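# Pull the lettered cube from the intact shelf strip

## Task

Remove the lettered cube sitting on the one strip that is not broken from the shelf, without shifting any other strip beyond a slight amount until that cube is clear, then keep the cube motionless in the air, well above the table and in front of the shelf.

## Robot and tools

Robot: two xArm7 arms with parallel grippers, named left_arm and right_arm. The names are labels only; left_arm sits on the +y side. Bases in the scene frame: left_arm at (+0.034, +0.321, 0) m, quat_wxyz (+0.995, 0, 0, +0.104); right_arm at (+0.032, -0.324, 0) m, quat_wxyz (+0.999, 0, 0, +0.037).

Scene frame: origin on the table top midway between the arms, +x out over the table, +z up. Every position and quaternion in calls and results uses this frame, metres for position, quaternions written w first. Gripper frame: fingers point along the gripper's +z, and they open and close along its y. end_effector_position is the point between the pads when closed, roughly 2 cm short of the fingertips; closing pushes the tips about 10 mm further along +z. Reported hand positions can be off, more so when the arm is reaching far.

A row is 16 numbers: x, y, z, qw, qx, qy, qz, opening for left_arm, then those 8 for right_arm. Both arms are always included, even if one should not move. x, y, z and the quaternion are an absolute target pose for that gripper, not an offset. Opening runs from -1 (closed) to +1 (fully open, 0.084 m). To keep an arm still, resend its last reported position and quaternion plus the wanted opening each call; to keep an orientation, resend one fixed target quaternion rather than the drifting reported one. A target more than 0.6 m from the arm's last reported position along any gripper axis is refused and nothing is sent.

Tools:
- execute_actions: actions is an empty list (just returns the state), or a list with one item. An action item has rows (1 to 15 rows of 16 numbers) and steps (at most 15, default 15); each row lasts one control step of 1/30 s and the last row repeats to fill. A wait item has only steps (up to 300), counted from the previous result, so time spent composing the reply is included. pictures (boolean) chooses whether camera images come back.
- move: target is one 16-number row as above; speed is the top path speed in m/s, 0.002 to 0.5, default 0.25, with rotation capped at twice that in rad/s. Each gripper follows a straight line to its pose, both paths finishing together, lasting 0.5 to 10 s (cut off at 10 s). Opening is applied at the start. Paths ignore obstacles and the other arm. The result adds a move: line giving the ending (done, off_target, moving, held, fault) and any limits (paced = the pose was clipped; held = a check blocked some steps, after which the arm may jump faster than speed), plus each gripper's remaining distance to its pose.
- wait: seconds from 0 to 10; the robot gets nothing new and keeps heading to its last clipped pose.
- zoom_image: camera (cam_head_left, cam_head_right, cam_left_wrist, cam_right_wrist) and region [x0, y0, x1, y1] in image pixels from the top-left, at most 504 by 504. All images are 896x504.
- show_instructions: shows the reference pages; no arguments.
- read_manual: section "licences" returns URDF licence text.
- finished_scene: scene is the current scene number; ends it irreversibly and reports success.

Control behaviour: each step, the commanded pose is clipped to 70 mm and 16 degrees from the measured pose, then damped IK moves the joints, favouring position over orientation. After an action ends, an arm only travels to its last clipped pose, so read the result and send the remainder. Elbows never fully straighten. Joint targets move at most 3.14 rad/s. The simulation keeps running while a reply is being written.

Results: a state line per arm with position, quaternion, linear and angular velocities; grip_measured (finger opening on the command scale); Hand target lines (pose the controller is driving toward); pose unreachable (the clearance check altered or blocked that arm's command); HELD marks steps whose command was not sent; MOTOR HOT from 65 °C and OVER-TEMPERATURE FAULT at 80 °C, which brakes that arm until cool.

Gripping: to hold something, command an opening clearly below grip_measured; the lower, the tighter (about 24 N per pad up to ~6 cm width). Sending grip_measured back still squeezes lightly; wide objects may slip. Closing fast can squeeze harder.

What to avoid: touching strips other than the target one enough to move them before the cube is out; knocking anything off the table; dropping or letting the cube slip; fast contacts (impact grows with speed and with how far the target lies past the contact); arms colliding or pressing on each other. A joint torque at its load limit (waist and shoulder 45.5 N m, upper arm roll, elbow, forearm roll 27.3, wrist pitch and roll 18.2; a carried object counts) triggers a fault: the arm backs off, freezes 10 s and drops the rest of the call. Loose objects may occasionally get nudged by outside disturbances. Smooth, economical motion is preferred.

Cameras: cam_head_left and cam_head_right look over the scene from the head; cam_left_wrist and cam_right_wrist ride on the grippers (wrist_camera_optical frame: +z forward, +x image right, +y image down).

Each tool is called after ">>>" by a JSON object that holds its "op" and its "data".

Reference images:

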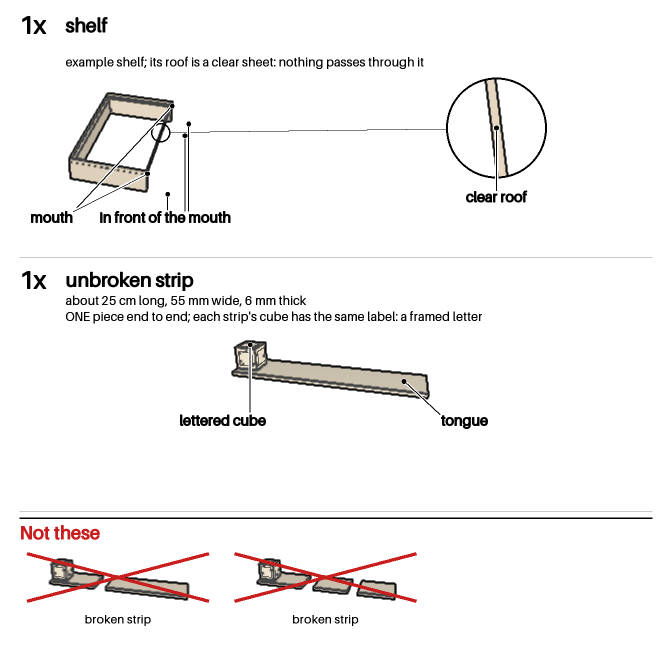

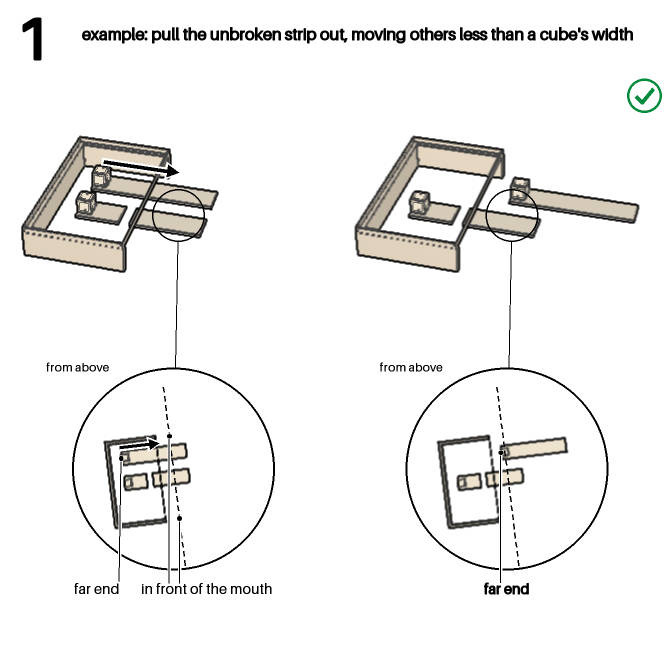

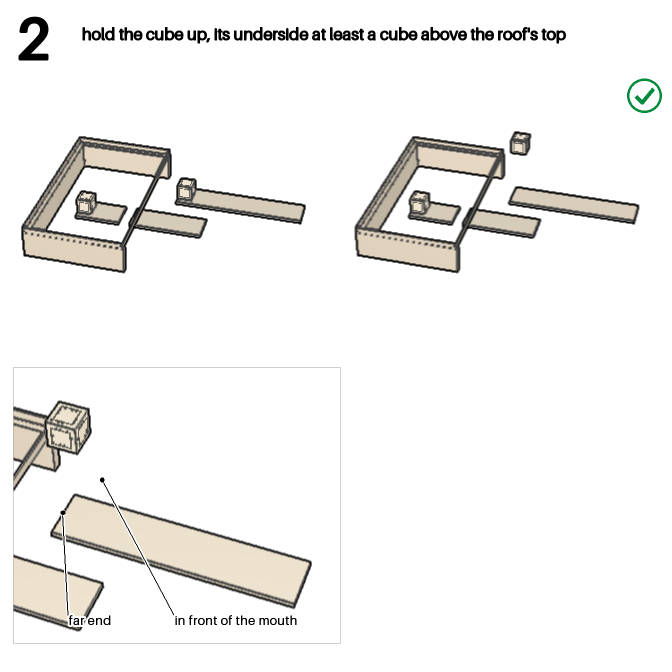

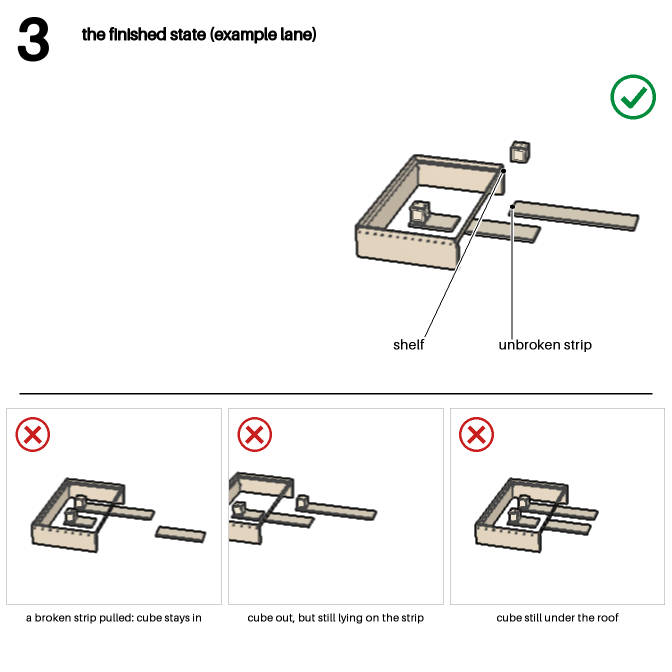

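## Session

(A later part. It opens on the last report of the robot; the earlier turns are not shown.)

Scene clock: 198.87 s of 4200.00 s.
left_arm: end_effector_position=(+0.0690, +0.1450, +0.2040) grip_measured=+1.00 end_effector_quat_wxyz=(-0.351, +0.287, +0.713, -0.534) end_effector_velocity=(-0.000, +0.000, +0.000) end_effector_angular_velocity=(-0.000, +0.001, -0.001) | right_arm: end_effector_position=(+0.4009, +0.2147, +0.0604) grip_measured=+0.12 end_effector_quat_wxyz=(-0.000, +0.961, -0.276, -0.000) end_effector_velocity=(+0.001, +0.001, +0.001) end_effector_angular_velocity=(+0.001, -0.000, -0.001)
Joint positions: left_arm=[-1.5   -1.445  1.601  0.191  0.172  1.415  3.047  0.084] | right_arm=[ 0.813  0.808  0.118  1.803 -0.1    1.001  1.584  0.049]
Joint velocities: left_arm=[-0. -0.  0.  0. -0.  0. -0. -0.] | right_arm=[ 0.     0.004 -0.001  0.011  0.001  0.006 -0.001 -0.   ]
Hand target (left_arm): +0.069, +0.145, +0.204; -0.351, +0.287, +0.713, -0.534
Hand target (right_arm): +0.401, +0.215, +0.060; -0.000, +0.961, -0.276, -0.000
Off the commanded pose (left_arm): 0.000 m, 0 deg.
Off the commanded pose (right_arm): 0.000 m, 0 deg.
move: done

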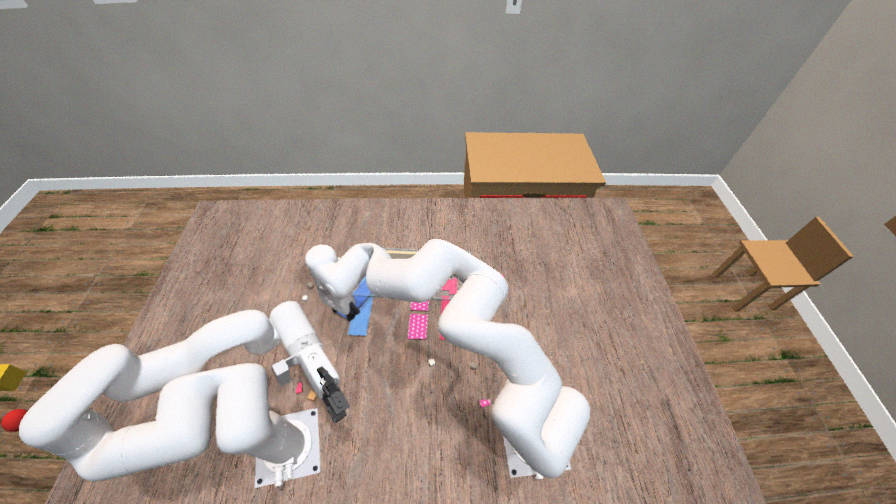

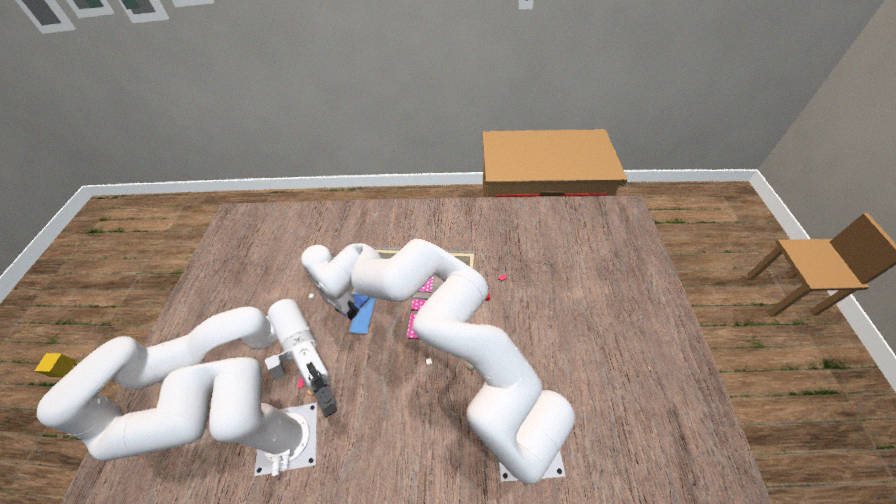

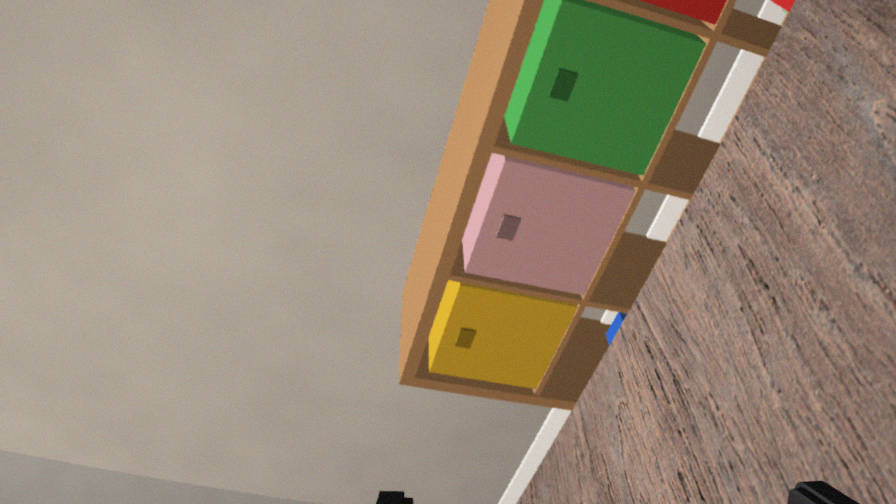

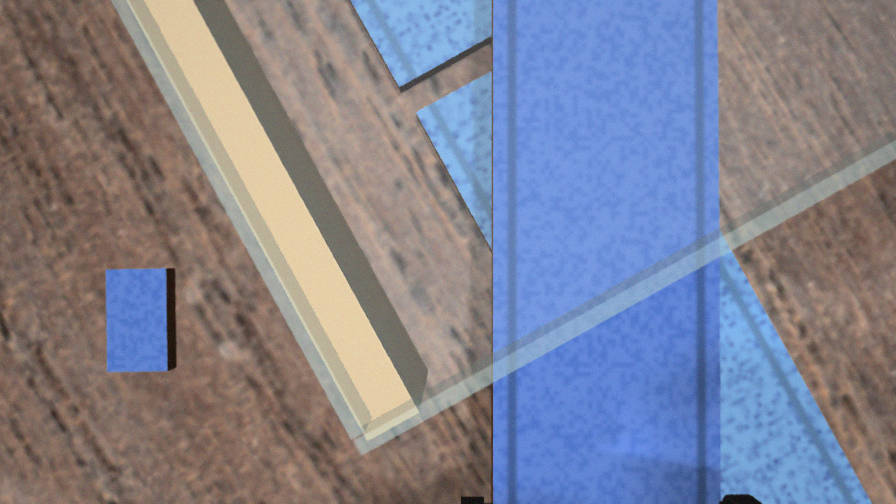

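>>> {"op": "move", "data": {"target": [0.069,0.145,0.204,-0.351,0.287,0.713,-0.534,1,0.401,0.215,0.04,0,0.961,-0.276,0,-1], "speed": 0.03}}

>>> {"op": "move", "data": {"target": [0.069,0.145,0.204,-0.351,0.287,0.713,-0.534,1,0.395,0.235,0.04,0,0.866,-0.5,0,-1], "speed": 0.06}}

>>> {"op": "move", "data": {"target": [0.069,0.145,0.204,-0.351,0.287,0.713,-0.534,1,0.385,0.25,0.04,0,0.737,-0.676,0,-1], "speed": 0.06}}

>>> {"op": "zoom_image", "data": {"camera": "cam_head_left", "region": [300,240,500,360]}}

Scene clock: 205.63 s of 4200.00 s.
left_arm: end_effector_position=(+0.0690, +0.1450, +0.2040) grip_measured=+1.00 end_effector_quat_wxyz=(-0.351, +0.287, +0.713, -0.534) end_effector_velocity=(+0.000, -0.000, -0.000) end_effector_angular_velocity=(-0.000, -0.002, +0.001) | right_arm: end_effector_position=(+0.4011, +0.2151, +0.0401) grip_measured=+0.12 end_effector_quat_wxyz=(-0.000, +0.961, -0.276, -0.000) end_effector_velocity=(+0.002, +0.003, +0.004) end_effector_angular_velocity=(+0.009, -0.005, -0.001)
Joint positions: left_arm=[-1.5   -1.445  1.601  0.191  0.172  1.415  3.047  0.084] | right_arm=[ 0.815  0.84   0.115  1.798 -0.104  0.963  1.586  0.049]
Joint velocities: left_arm=[ 0.    -0.     0.     0.     0.001 -0.001  0.001  0.   ] | right_arm=[ 0.    -0.003  0.     0.004  0.001 -0.003  0.001  0.   ]
Hand target (left_arm): +0.069, +0.145, +0.204; -0.351, +0.287, +0.713, -0.534
Hand target (right_arm): +0.401, +0.215, +0.040; -0.000, +0.961, -0.276, -0.000
Off the commanded pose (left_arm): 0.000 m, 0 deg.
Off the commanded pose (right_arm): 0.000 m, 0 deg.
After step 90, 2.83 s passed at rest.
move: done

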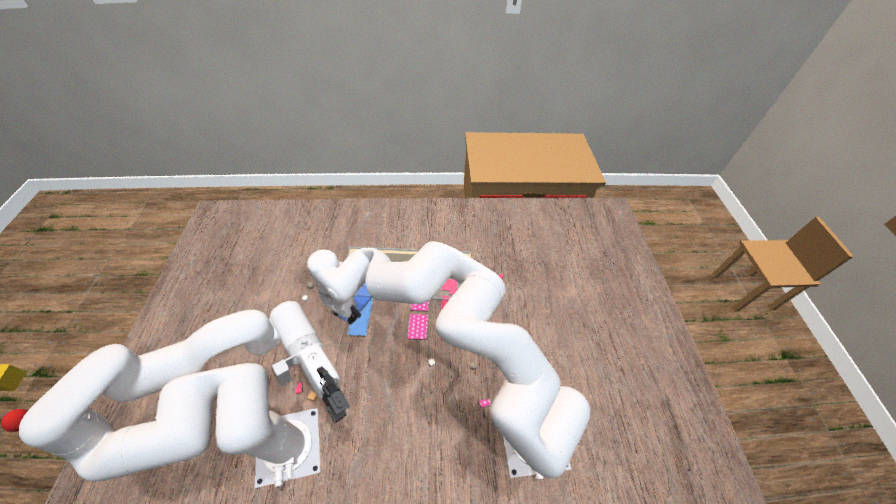

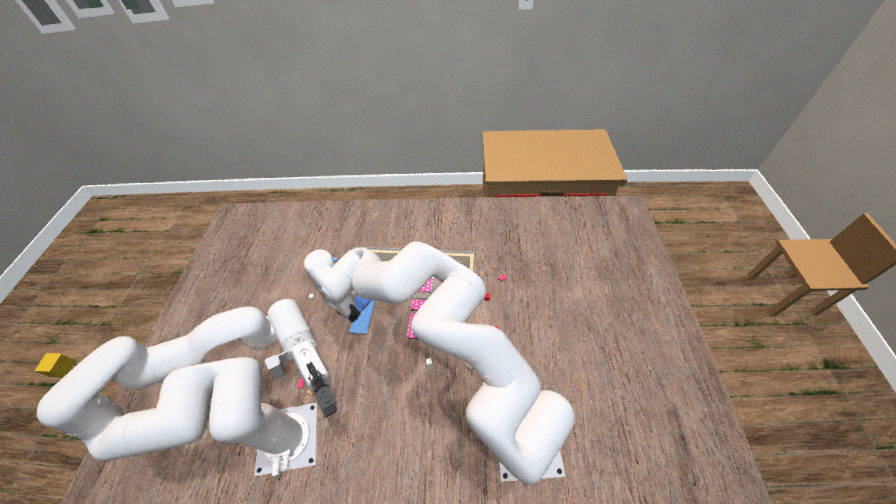

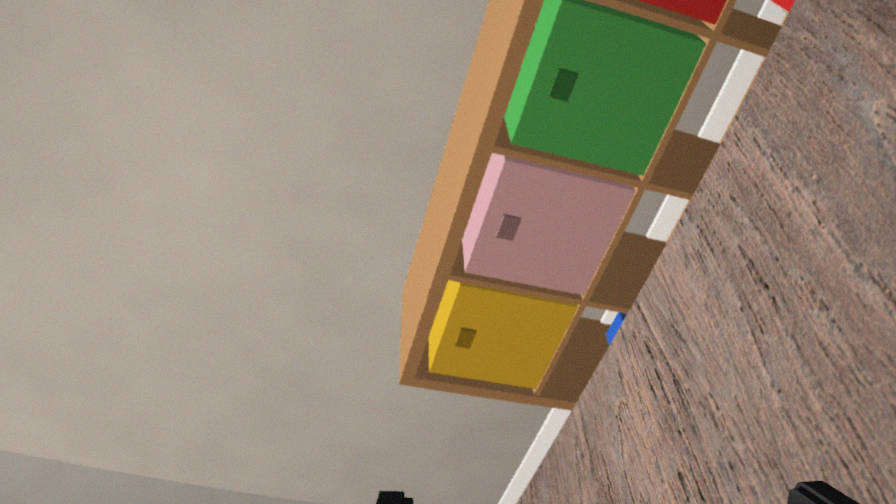

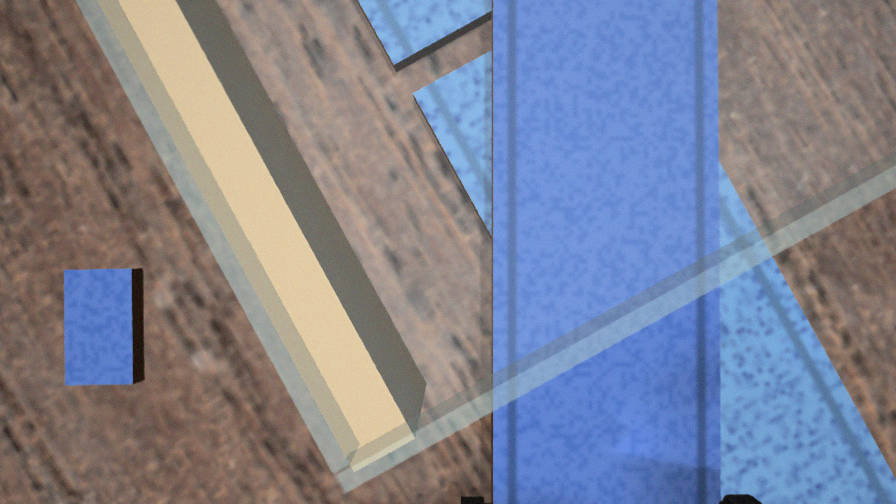

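Scene clock: 209.97 s of 4200.00 s.
left_arm: end_effector_position=(+0.0690, +0.1450, +0.2040) grip_measured=+1.00 end_effector_quat_wxyz=(-0.351, +0.287, +0.713, -0.534) end_effector_velocity=(+0.000, -0.000, -0.000) end_effector_angular_velocity=(+0.000, -0.001, +0.000) | right_arm: end_effector_position=(+0.3948, +0.2350, +0.0399) grip_measured=+0.12 end_effector_quat_wxyz=(+0.000, +0.866, -0.500, -0.000) end_effector_velocity=(+0.001, -0.000, +0.000) end_effector_angular_velocity=(-0.000, -0.002, -0.006)
Joint positions: left_arm=[-1.5   -1.445  1.601  0.191  0.172  1.415  3.047  0.084] | right_arm=[ 0.904  0.889  0.025  1.891 -0.022  1.002  2.053  0.049]
Joint velocities: left_arm=[-0.    -0.    -0.    -0.     0.001 -0.    -0.     0.   ] | right_arm=[-0.     0.    -0.002  0.001 -0.     0.001  0.005  0.   ]
Hand target (left_arm): +0.069, +0.145, +0.204; -0.351, +0.287, +0.713, -0.534
Hand target (right_arm): +0.395, +0.235, +0.040; +0.000, +0.866, -0.500, -0.000
Off the commanded pose (left_arm): 0.000 m, 0 deg.
Off the commanded pose (right_arm): 0.000 m, 0 deg.
move: done

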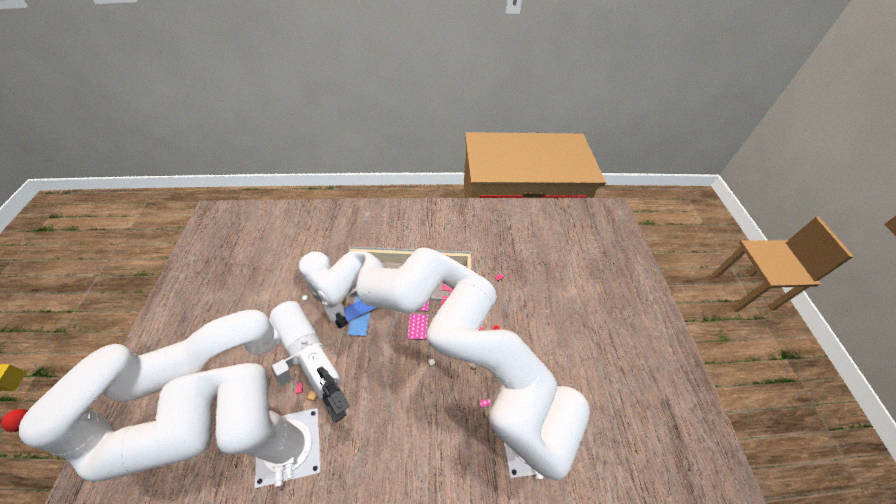

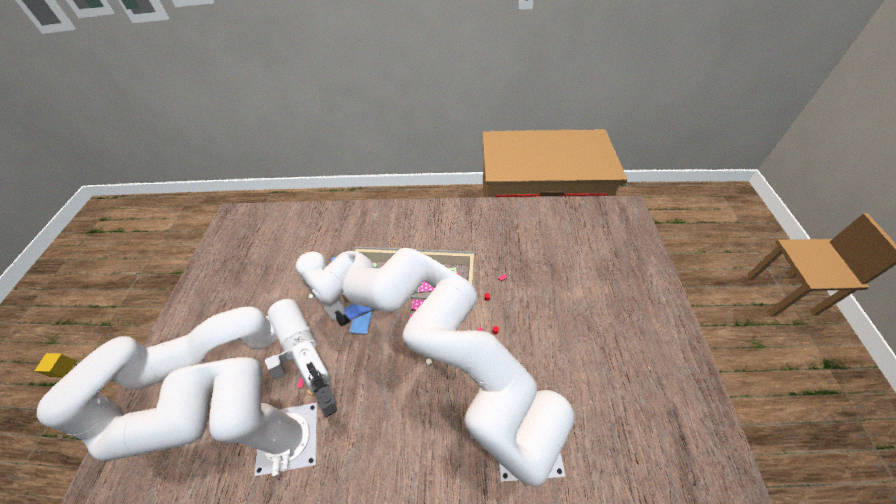

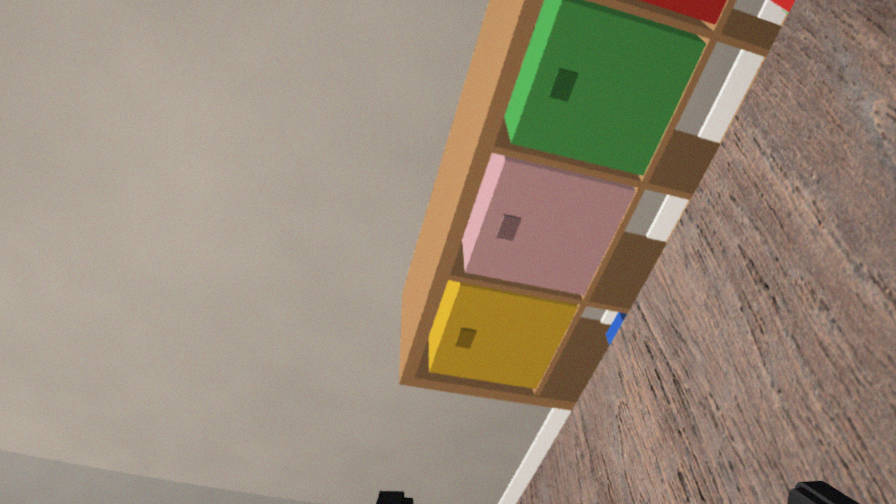

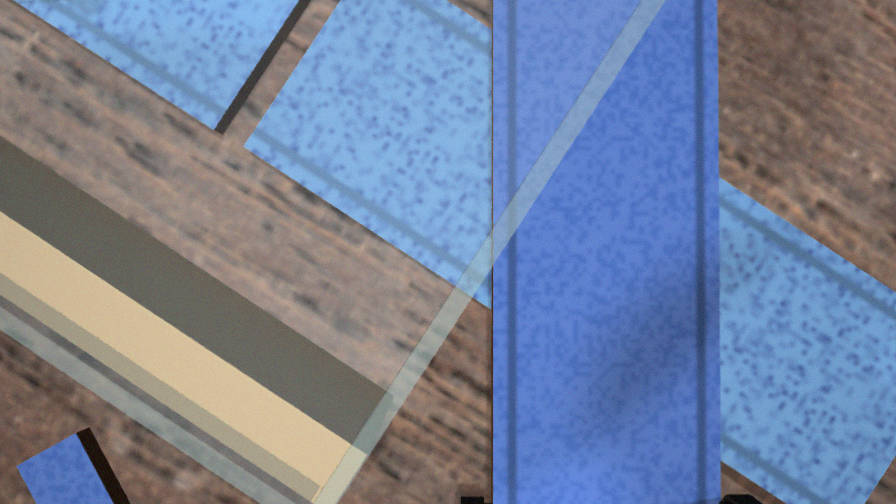

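Scene clock: 213.90 s of 4200.00 s.
left_arm: end_effector_position=(+0.0690, +0.1450, +0.2040) grip_measured=+1.00 end_effector_quat_wxyz=(-0.351, +0.287, +0.713, -0.534) end_effector_velocity=(-0.000, +0.000, +0.000) end_effector_angular_velocity=(-0.000, +0.001, -0.000) | right_arm: end_effector_position=(+0.3849, +0.2500, +0.0399) grip_measured=+0.12 end_effector_quat_wxyz=(+0.000, +0.737, -0.676, -0.000) end_effector_velocity=(+0.001, -0.001, -0.000) end_effector_angular_velocity=(-0.001, -0.000, -0.008)
Joint positions: left_arm=[-1.5   -1.445  1.601  0.191  0.172  1.415  3.047  0.084] | right_arm=[ 0.979  0.922 -0.055  1.948  0.051  1.027  2.478  0.049]
Joint velocities: left_arm=[-0.     0.     0.    -0.    -0.001  0.001 -0.     0.   ] | right_arm=[-0.001  0.001 -0.002  0.001  0.001  0.001  0.006  0.   ]
Hand target (left_arm): +0.069, +0.145, +0.204; -0.351, +0.287, +0.713, -0.534
Hand target (right_arm): +0.385, +0.250, +0.040; +0.000, +0.737, -0.676, -0.000
Off the commanded pose (left_arm): 0.000 m, 0 deg.
Off the commanded pose (right_arm): 0.000 m, 0 deg.
move: done

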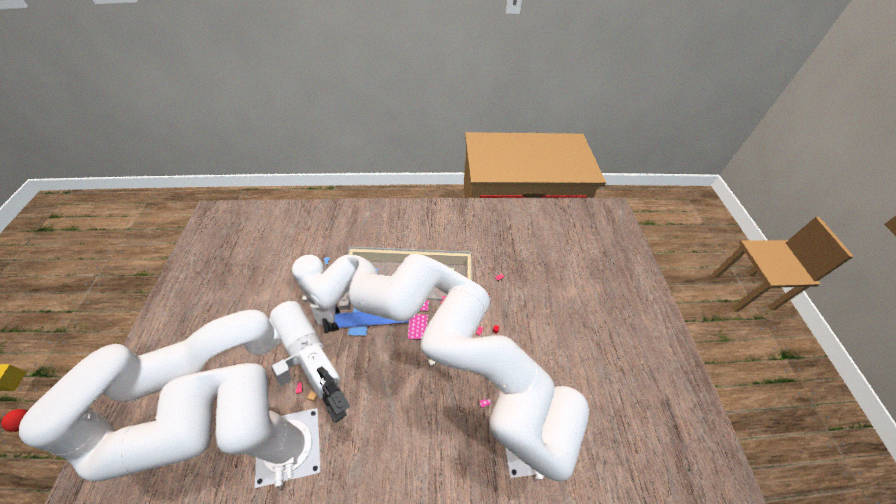

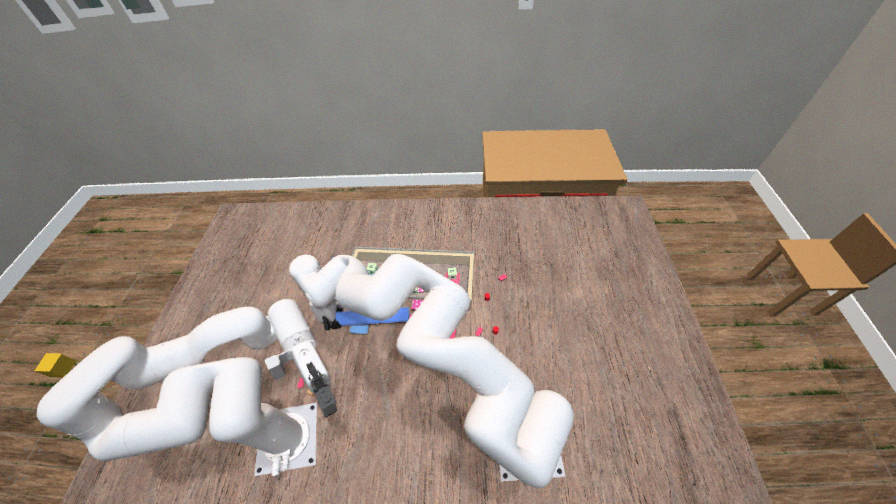

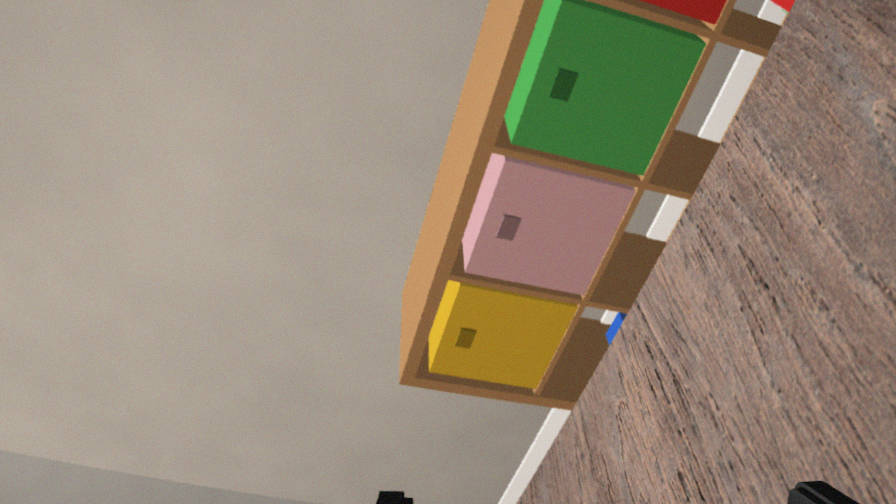

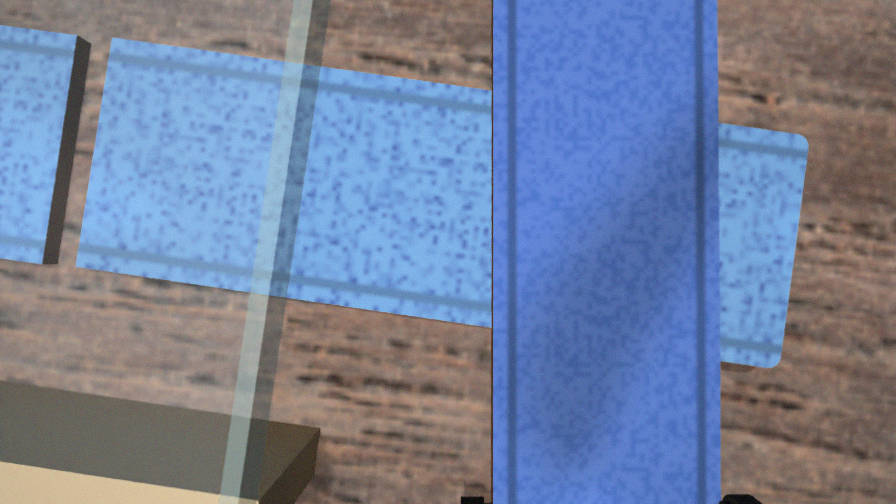

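Region (300, 240, 500, 360) of cam_head_left's 896x504 image, scaled by 2.520, with more detail than that image has; it fills the top 302 rows of this view, and the rest is white.

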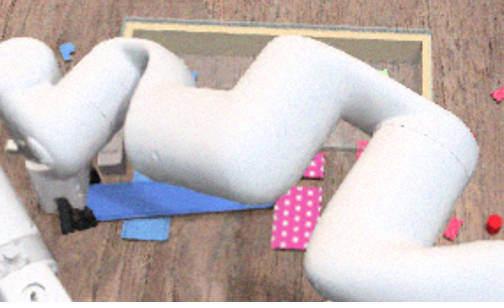

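Slipped off the end. Look from above, holding the strip.

>>> {"op": "move", "data": {"target": [0.069,0.145,0.204,-0.351,0.287,0.713,-0.534,1,0.33,-0.12,0.45,0,1,0,0,-1], "speed": 0.15}}

Scene clock: 220.63 s of 4200.00 s.
left_arm: end_effector_position=(+0.0690, +0.1450, +0.2040) grip_measured=+1.00 end_effector_quat_wxyz=(-0.351, +0.287, +0.713, -0.534) end_effector_velocity=(-0.000, +0.000, +0.000) end_effector_angular_velocity=(+0.000, +0.001, +0.000) | right_arm: end_effector_position=(+0.3296, -0.1212, +0.4487) grip_measured=-1.00 end_effector_quat_wxyz=(+0.002, +1.000, +0.000, +0.001) end_effector_velocity=(+0.000, -0.002, +0.002) end_effector_angular_velocity=(+0.001, -0.001, +0.004)
Joint positions: left_arm=[-1.5   -1.445  1.601  0.191  0.172  1.415  3.047  0.084] | right_arm=[ 0.758 -0.313 -0.173  1.446 -0.058  1.754  0.656  0.   ]
Joint velocities: left_arm=[ 0.  0.  0. -0. -0.  0. -0. -0.] | right_arm=[-0.001 -0.002 -0.002  0.006 -0.001  0.005 -0.007  0.   ]
Hand target (left_arm): +0.069, +0.145, +0.204; -0.351, +0.287, +0.713, -0.534
Hand target (right_arm): +0.330, -0.121, +0.449; +0.001, +1.000, +0.000, +0.002
Off the commanded pose (left_arm): 0.000 m, 0 deg.
Off the commanded pose (right_arm): 0.002 m, 0 deg.
move: done

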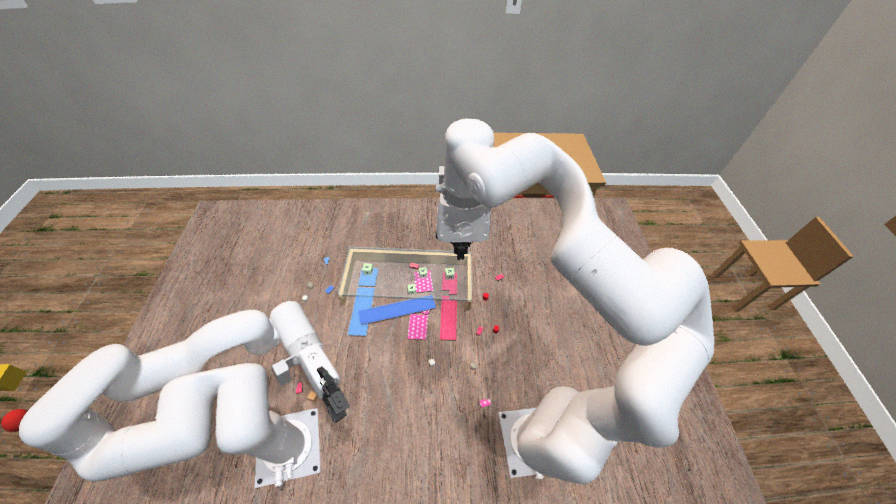

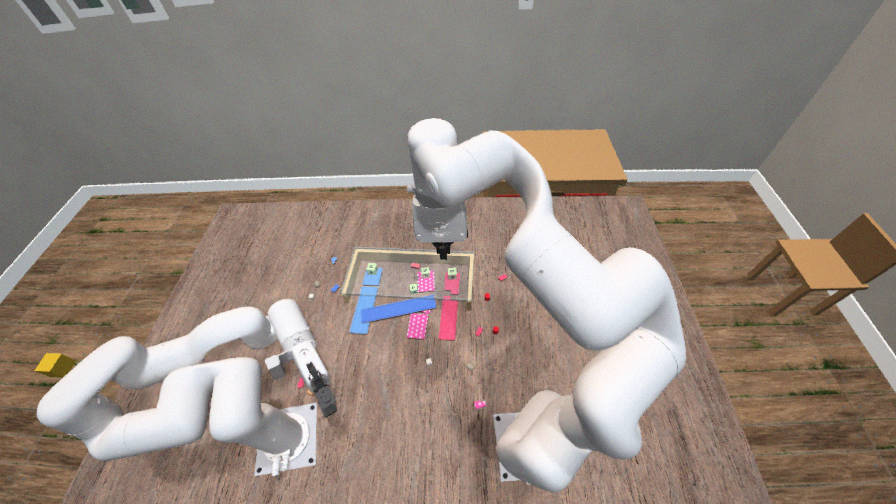

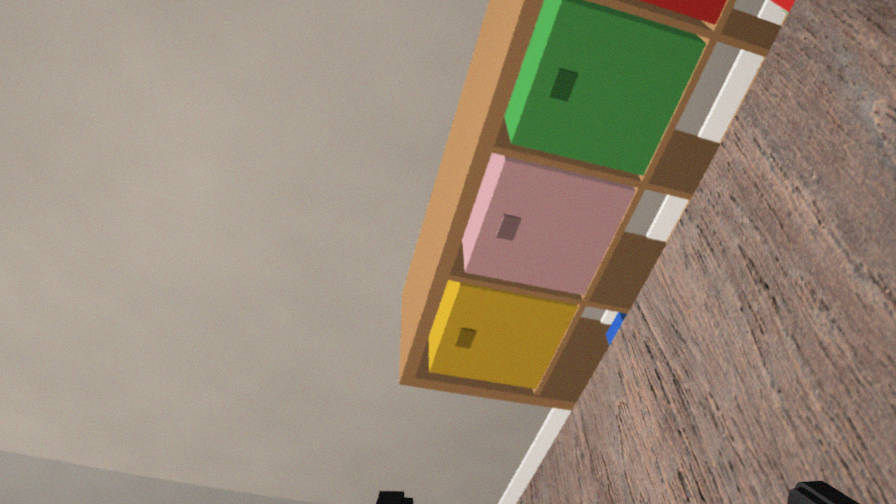

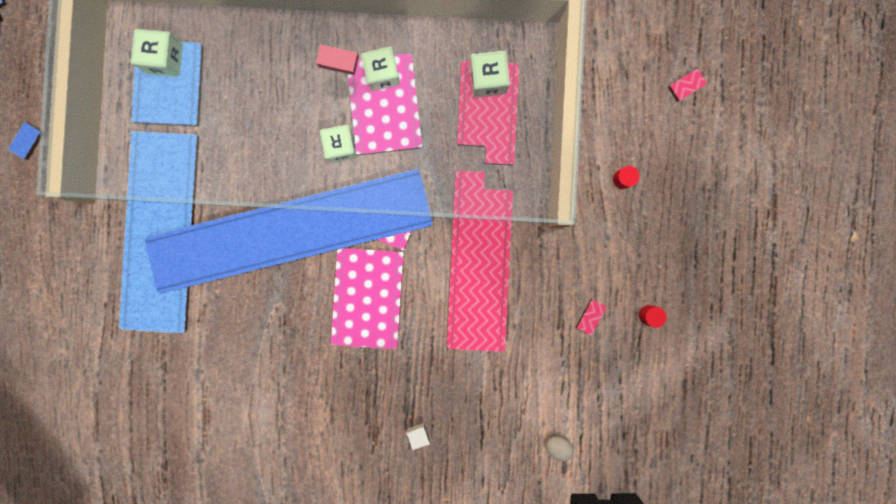

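>>> {"op": "execute_actions", "data": {"actions": []}}

Scene clock: 232.17 s of 4200.00 s.
left_arm: end_effector_position=(+0.0690, +0.1450, +0.2040) grip_measured=+1.00 end_effector_quat_wxyz=(-0.351, +0.287, +0.713, -0.534) end_effector_velocity=(-0.000, +0.000, +0.000) end_effector_angular_velocity=(-0.000, +0.000, -0.001) | right_arm: end_effector_position=(+0.3297, -0.1214, +0.4493) grip_measured=-1.00 end_effector_quat_wxyz=(+0.001, +1.000, +0.000, +0.002) end_effector_velocity=(+0.000, -0.000, -0.000) end_effector_angular_velocity=(-0.001, +0.001, -0.001)
Joint positions: left_arm=[-1.5   -1.445  1.601  0.191  0.172  1.415  3.047  0.084] | right_arm=[ 0.758 -0.314 -0.174  1.447 -0.058  1.754  0.656  0.   ]
Joint velocities: left_arm=[ 0.     0.    -0.     0.    -0.     0.001  0.    -0.   ] | right_arm=[-0.001  0.001 -0.    -0.    -0.    -0.    -0.     0.   ]
Hand target (left_arm): +0.069, +0.145, +0.204; -0.351, +0.287, +0.713, -0.534
Hand target (right_arm): +0.330, -0.121, +0.449; +0.001, +1.000, +0.000, +0.002
Off the commanded pose (left_arm): 0.000 m, 0 deg.
Off the commanded pose (right_arm): 0.002 m, 0 deg.
Steps of this call (steps 1 to 90: nothing new was sent; then 8.53 s passed at rest). Readings (end_effector_position):
1: left_arm (+0.0690, +0.1450, +0.2040) | right_arm (+0.3296, -0.1212, +0.4488)
2: left_arm (+0.0690, +0.1450, +0.2040) | right_arm (+0.3296, -0.1213, +0.4489)
4: left_arm (+0.0690, +0.1450, +0.2040) | right_arm (+0.3297, -0.1213, +0.4491)
8: left_arm (+0.0690, +0.1450, +0.2040) | right_arm (+0.3297, -0.1214, +0.4492)
90: the state above

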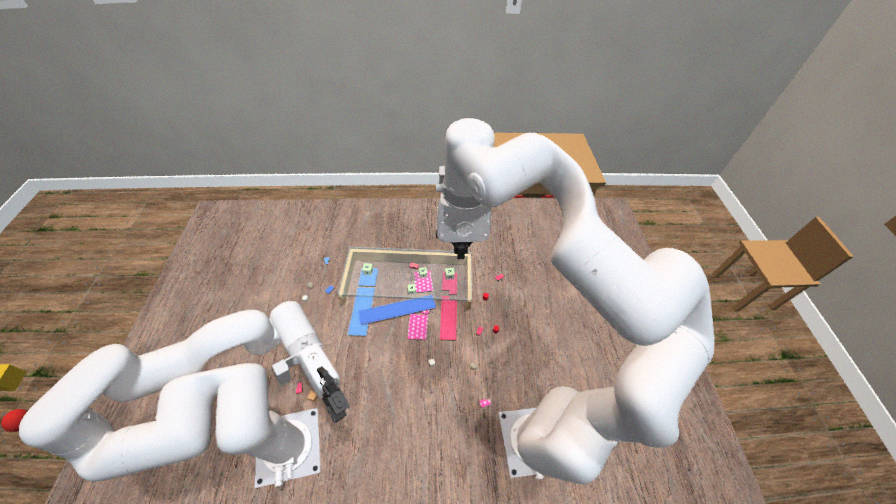

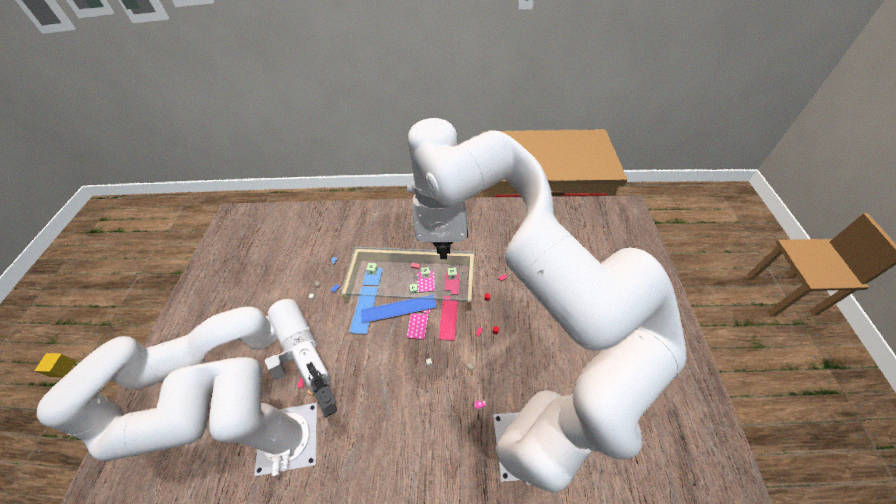

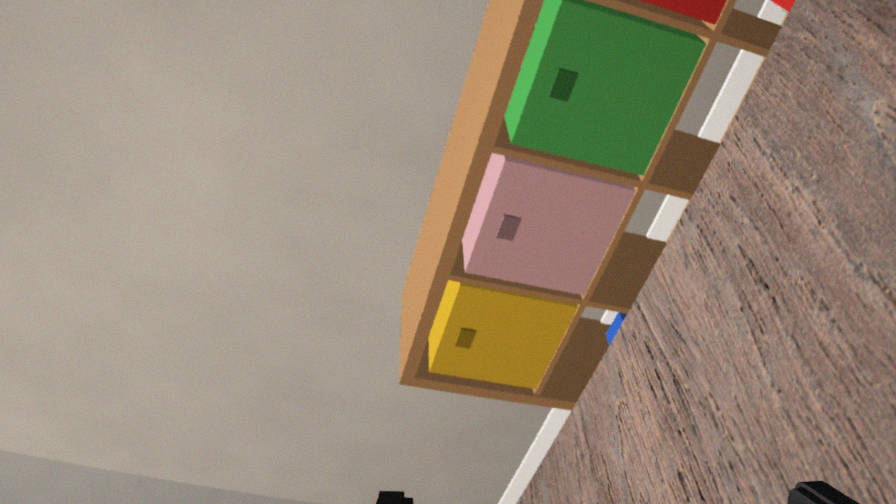

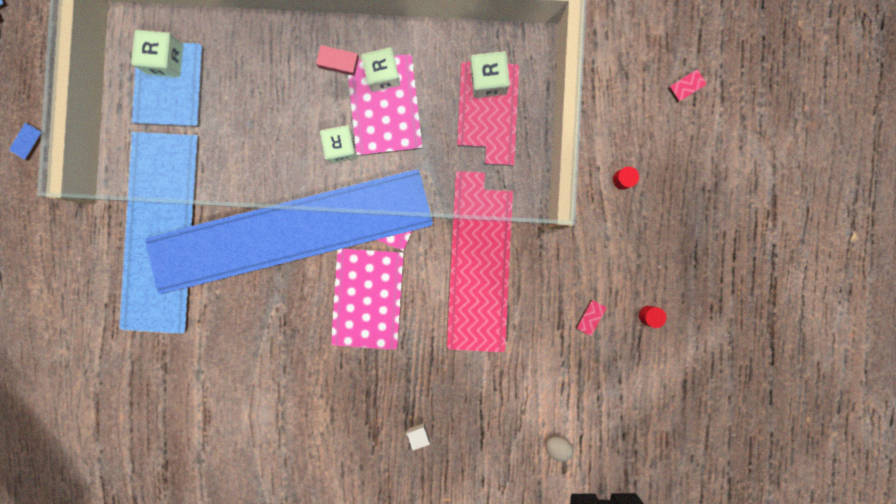

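>>> {"op": "move", "data": {"target": [0.069,0.145,0.204,-0.351,0.287,0.713,-0.534,1,0.391,0.154,0.09,0,0.788,-0.616,0,0.8]}}

Scene clock: 238.40 s of 4200.00 s.
left_arm: end_effector_position=(+0.0690, +0.1450, +0.2040) grip_measured=+1.00 end_effector_quat_wxyz=(-0.351, +0.287, +0.713, -0.534) end_effector_velocity=(-0.000, +0.000, -0.000) end_effector_angular_velocity=(+0.000, +0.000, -0.000) | right_arm: end_effector_position=(+0.3917, +0.1555, +0.0911) grip_measured=+0.80 end_effector_quat_wxyz=(-0.001, +0.788, -0.616, -0.002) end_effector_velocity=(-0.004, -0.000, -0.006) end_effector_angular_velocity=(-0.008, +0.008, +0.002)
Joint positions: left_arm=[-1.5   -1.445  1.601  0.191  0.172  1.415  3.047  0.084] | right_arm=[ 0.884  0.572 -0.039  1.502  0.03   0.929  2.234  0.077]
Joint velocities: left_arm=[ 0.  0.  0.  0.  0.  0.  0. -0.] | right_arm=[ 0.003  0.009  0.002 -0.001  0.     0.001  0.002 -0.   ]
Hand target (left_arm): +0.069, +0.145, +0.204; -0.351, +0.287, +0.713, -0.534
Hand target (right_arm): +0.391, +0.156, +0.091; -0.000, +0.788, -0.616, -0.002
Off the commanded pose (left_arm): 0.000 m, 0 deg.
Off the commanded pose (right_arm): 0.002 m, 0 deg.
After step 90, 0.07 s passed at rest.
move: done

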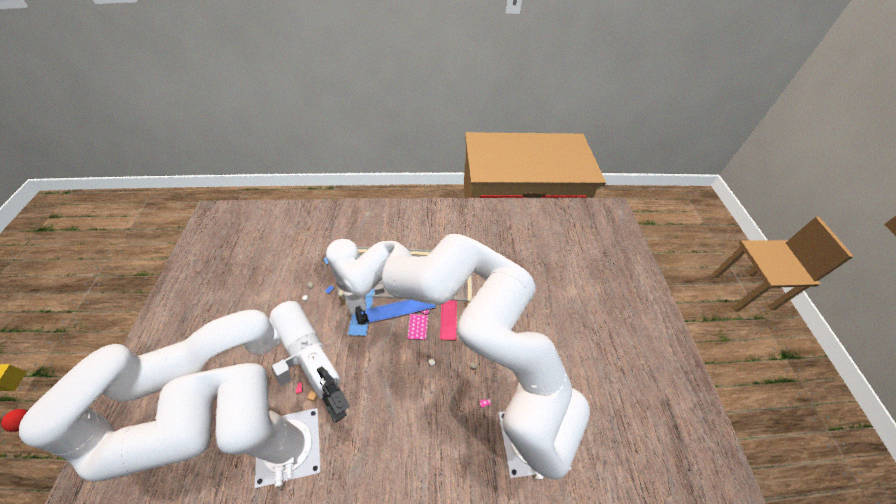

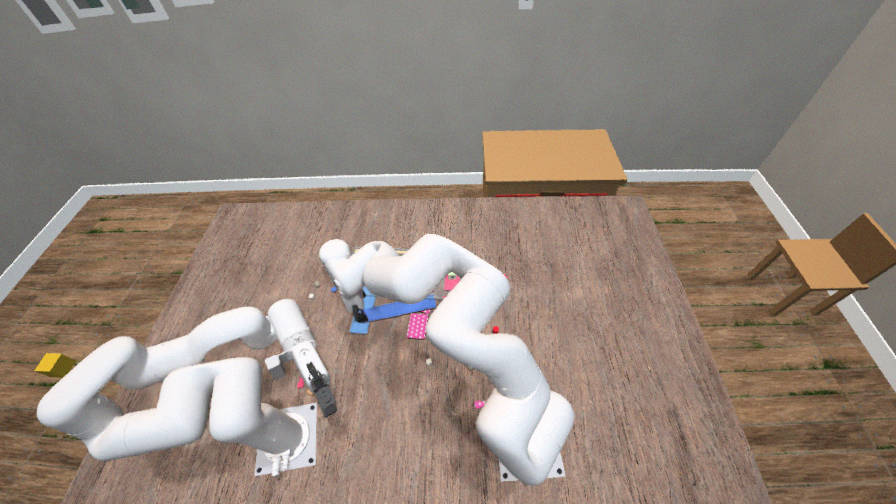

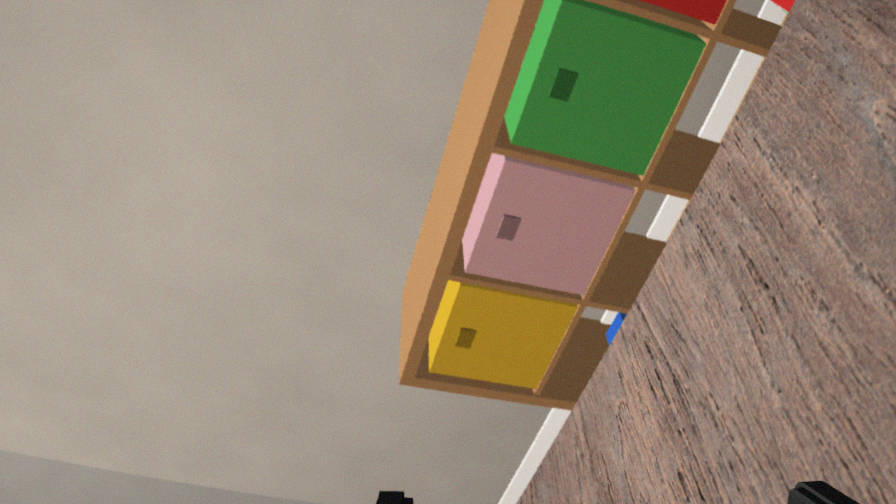

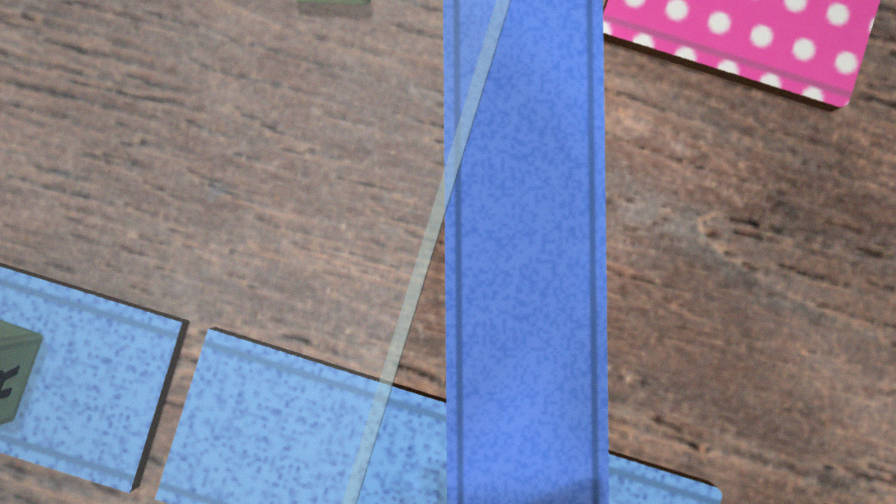

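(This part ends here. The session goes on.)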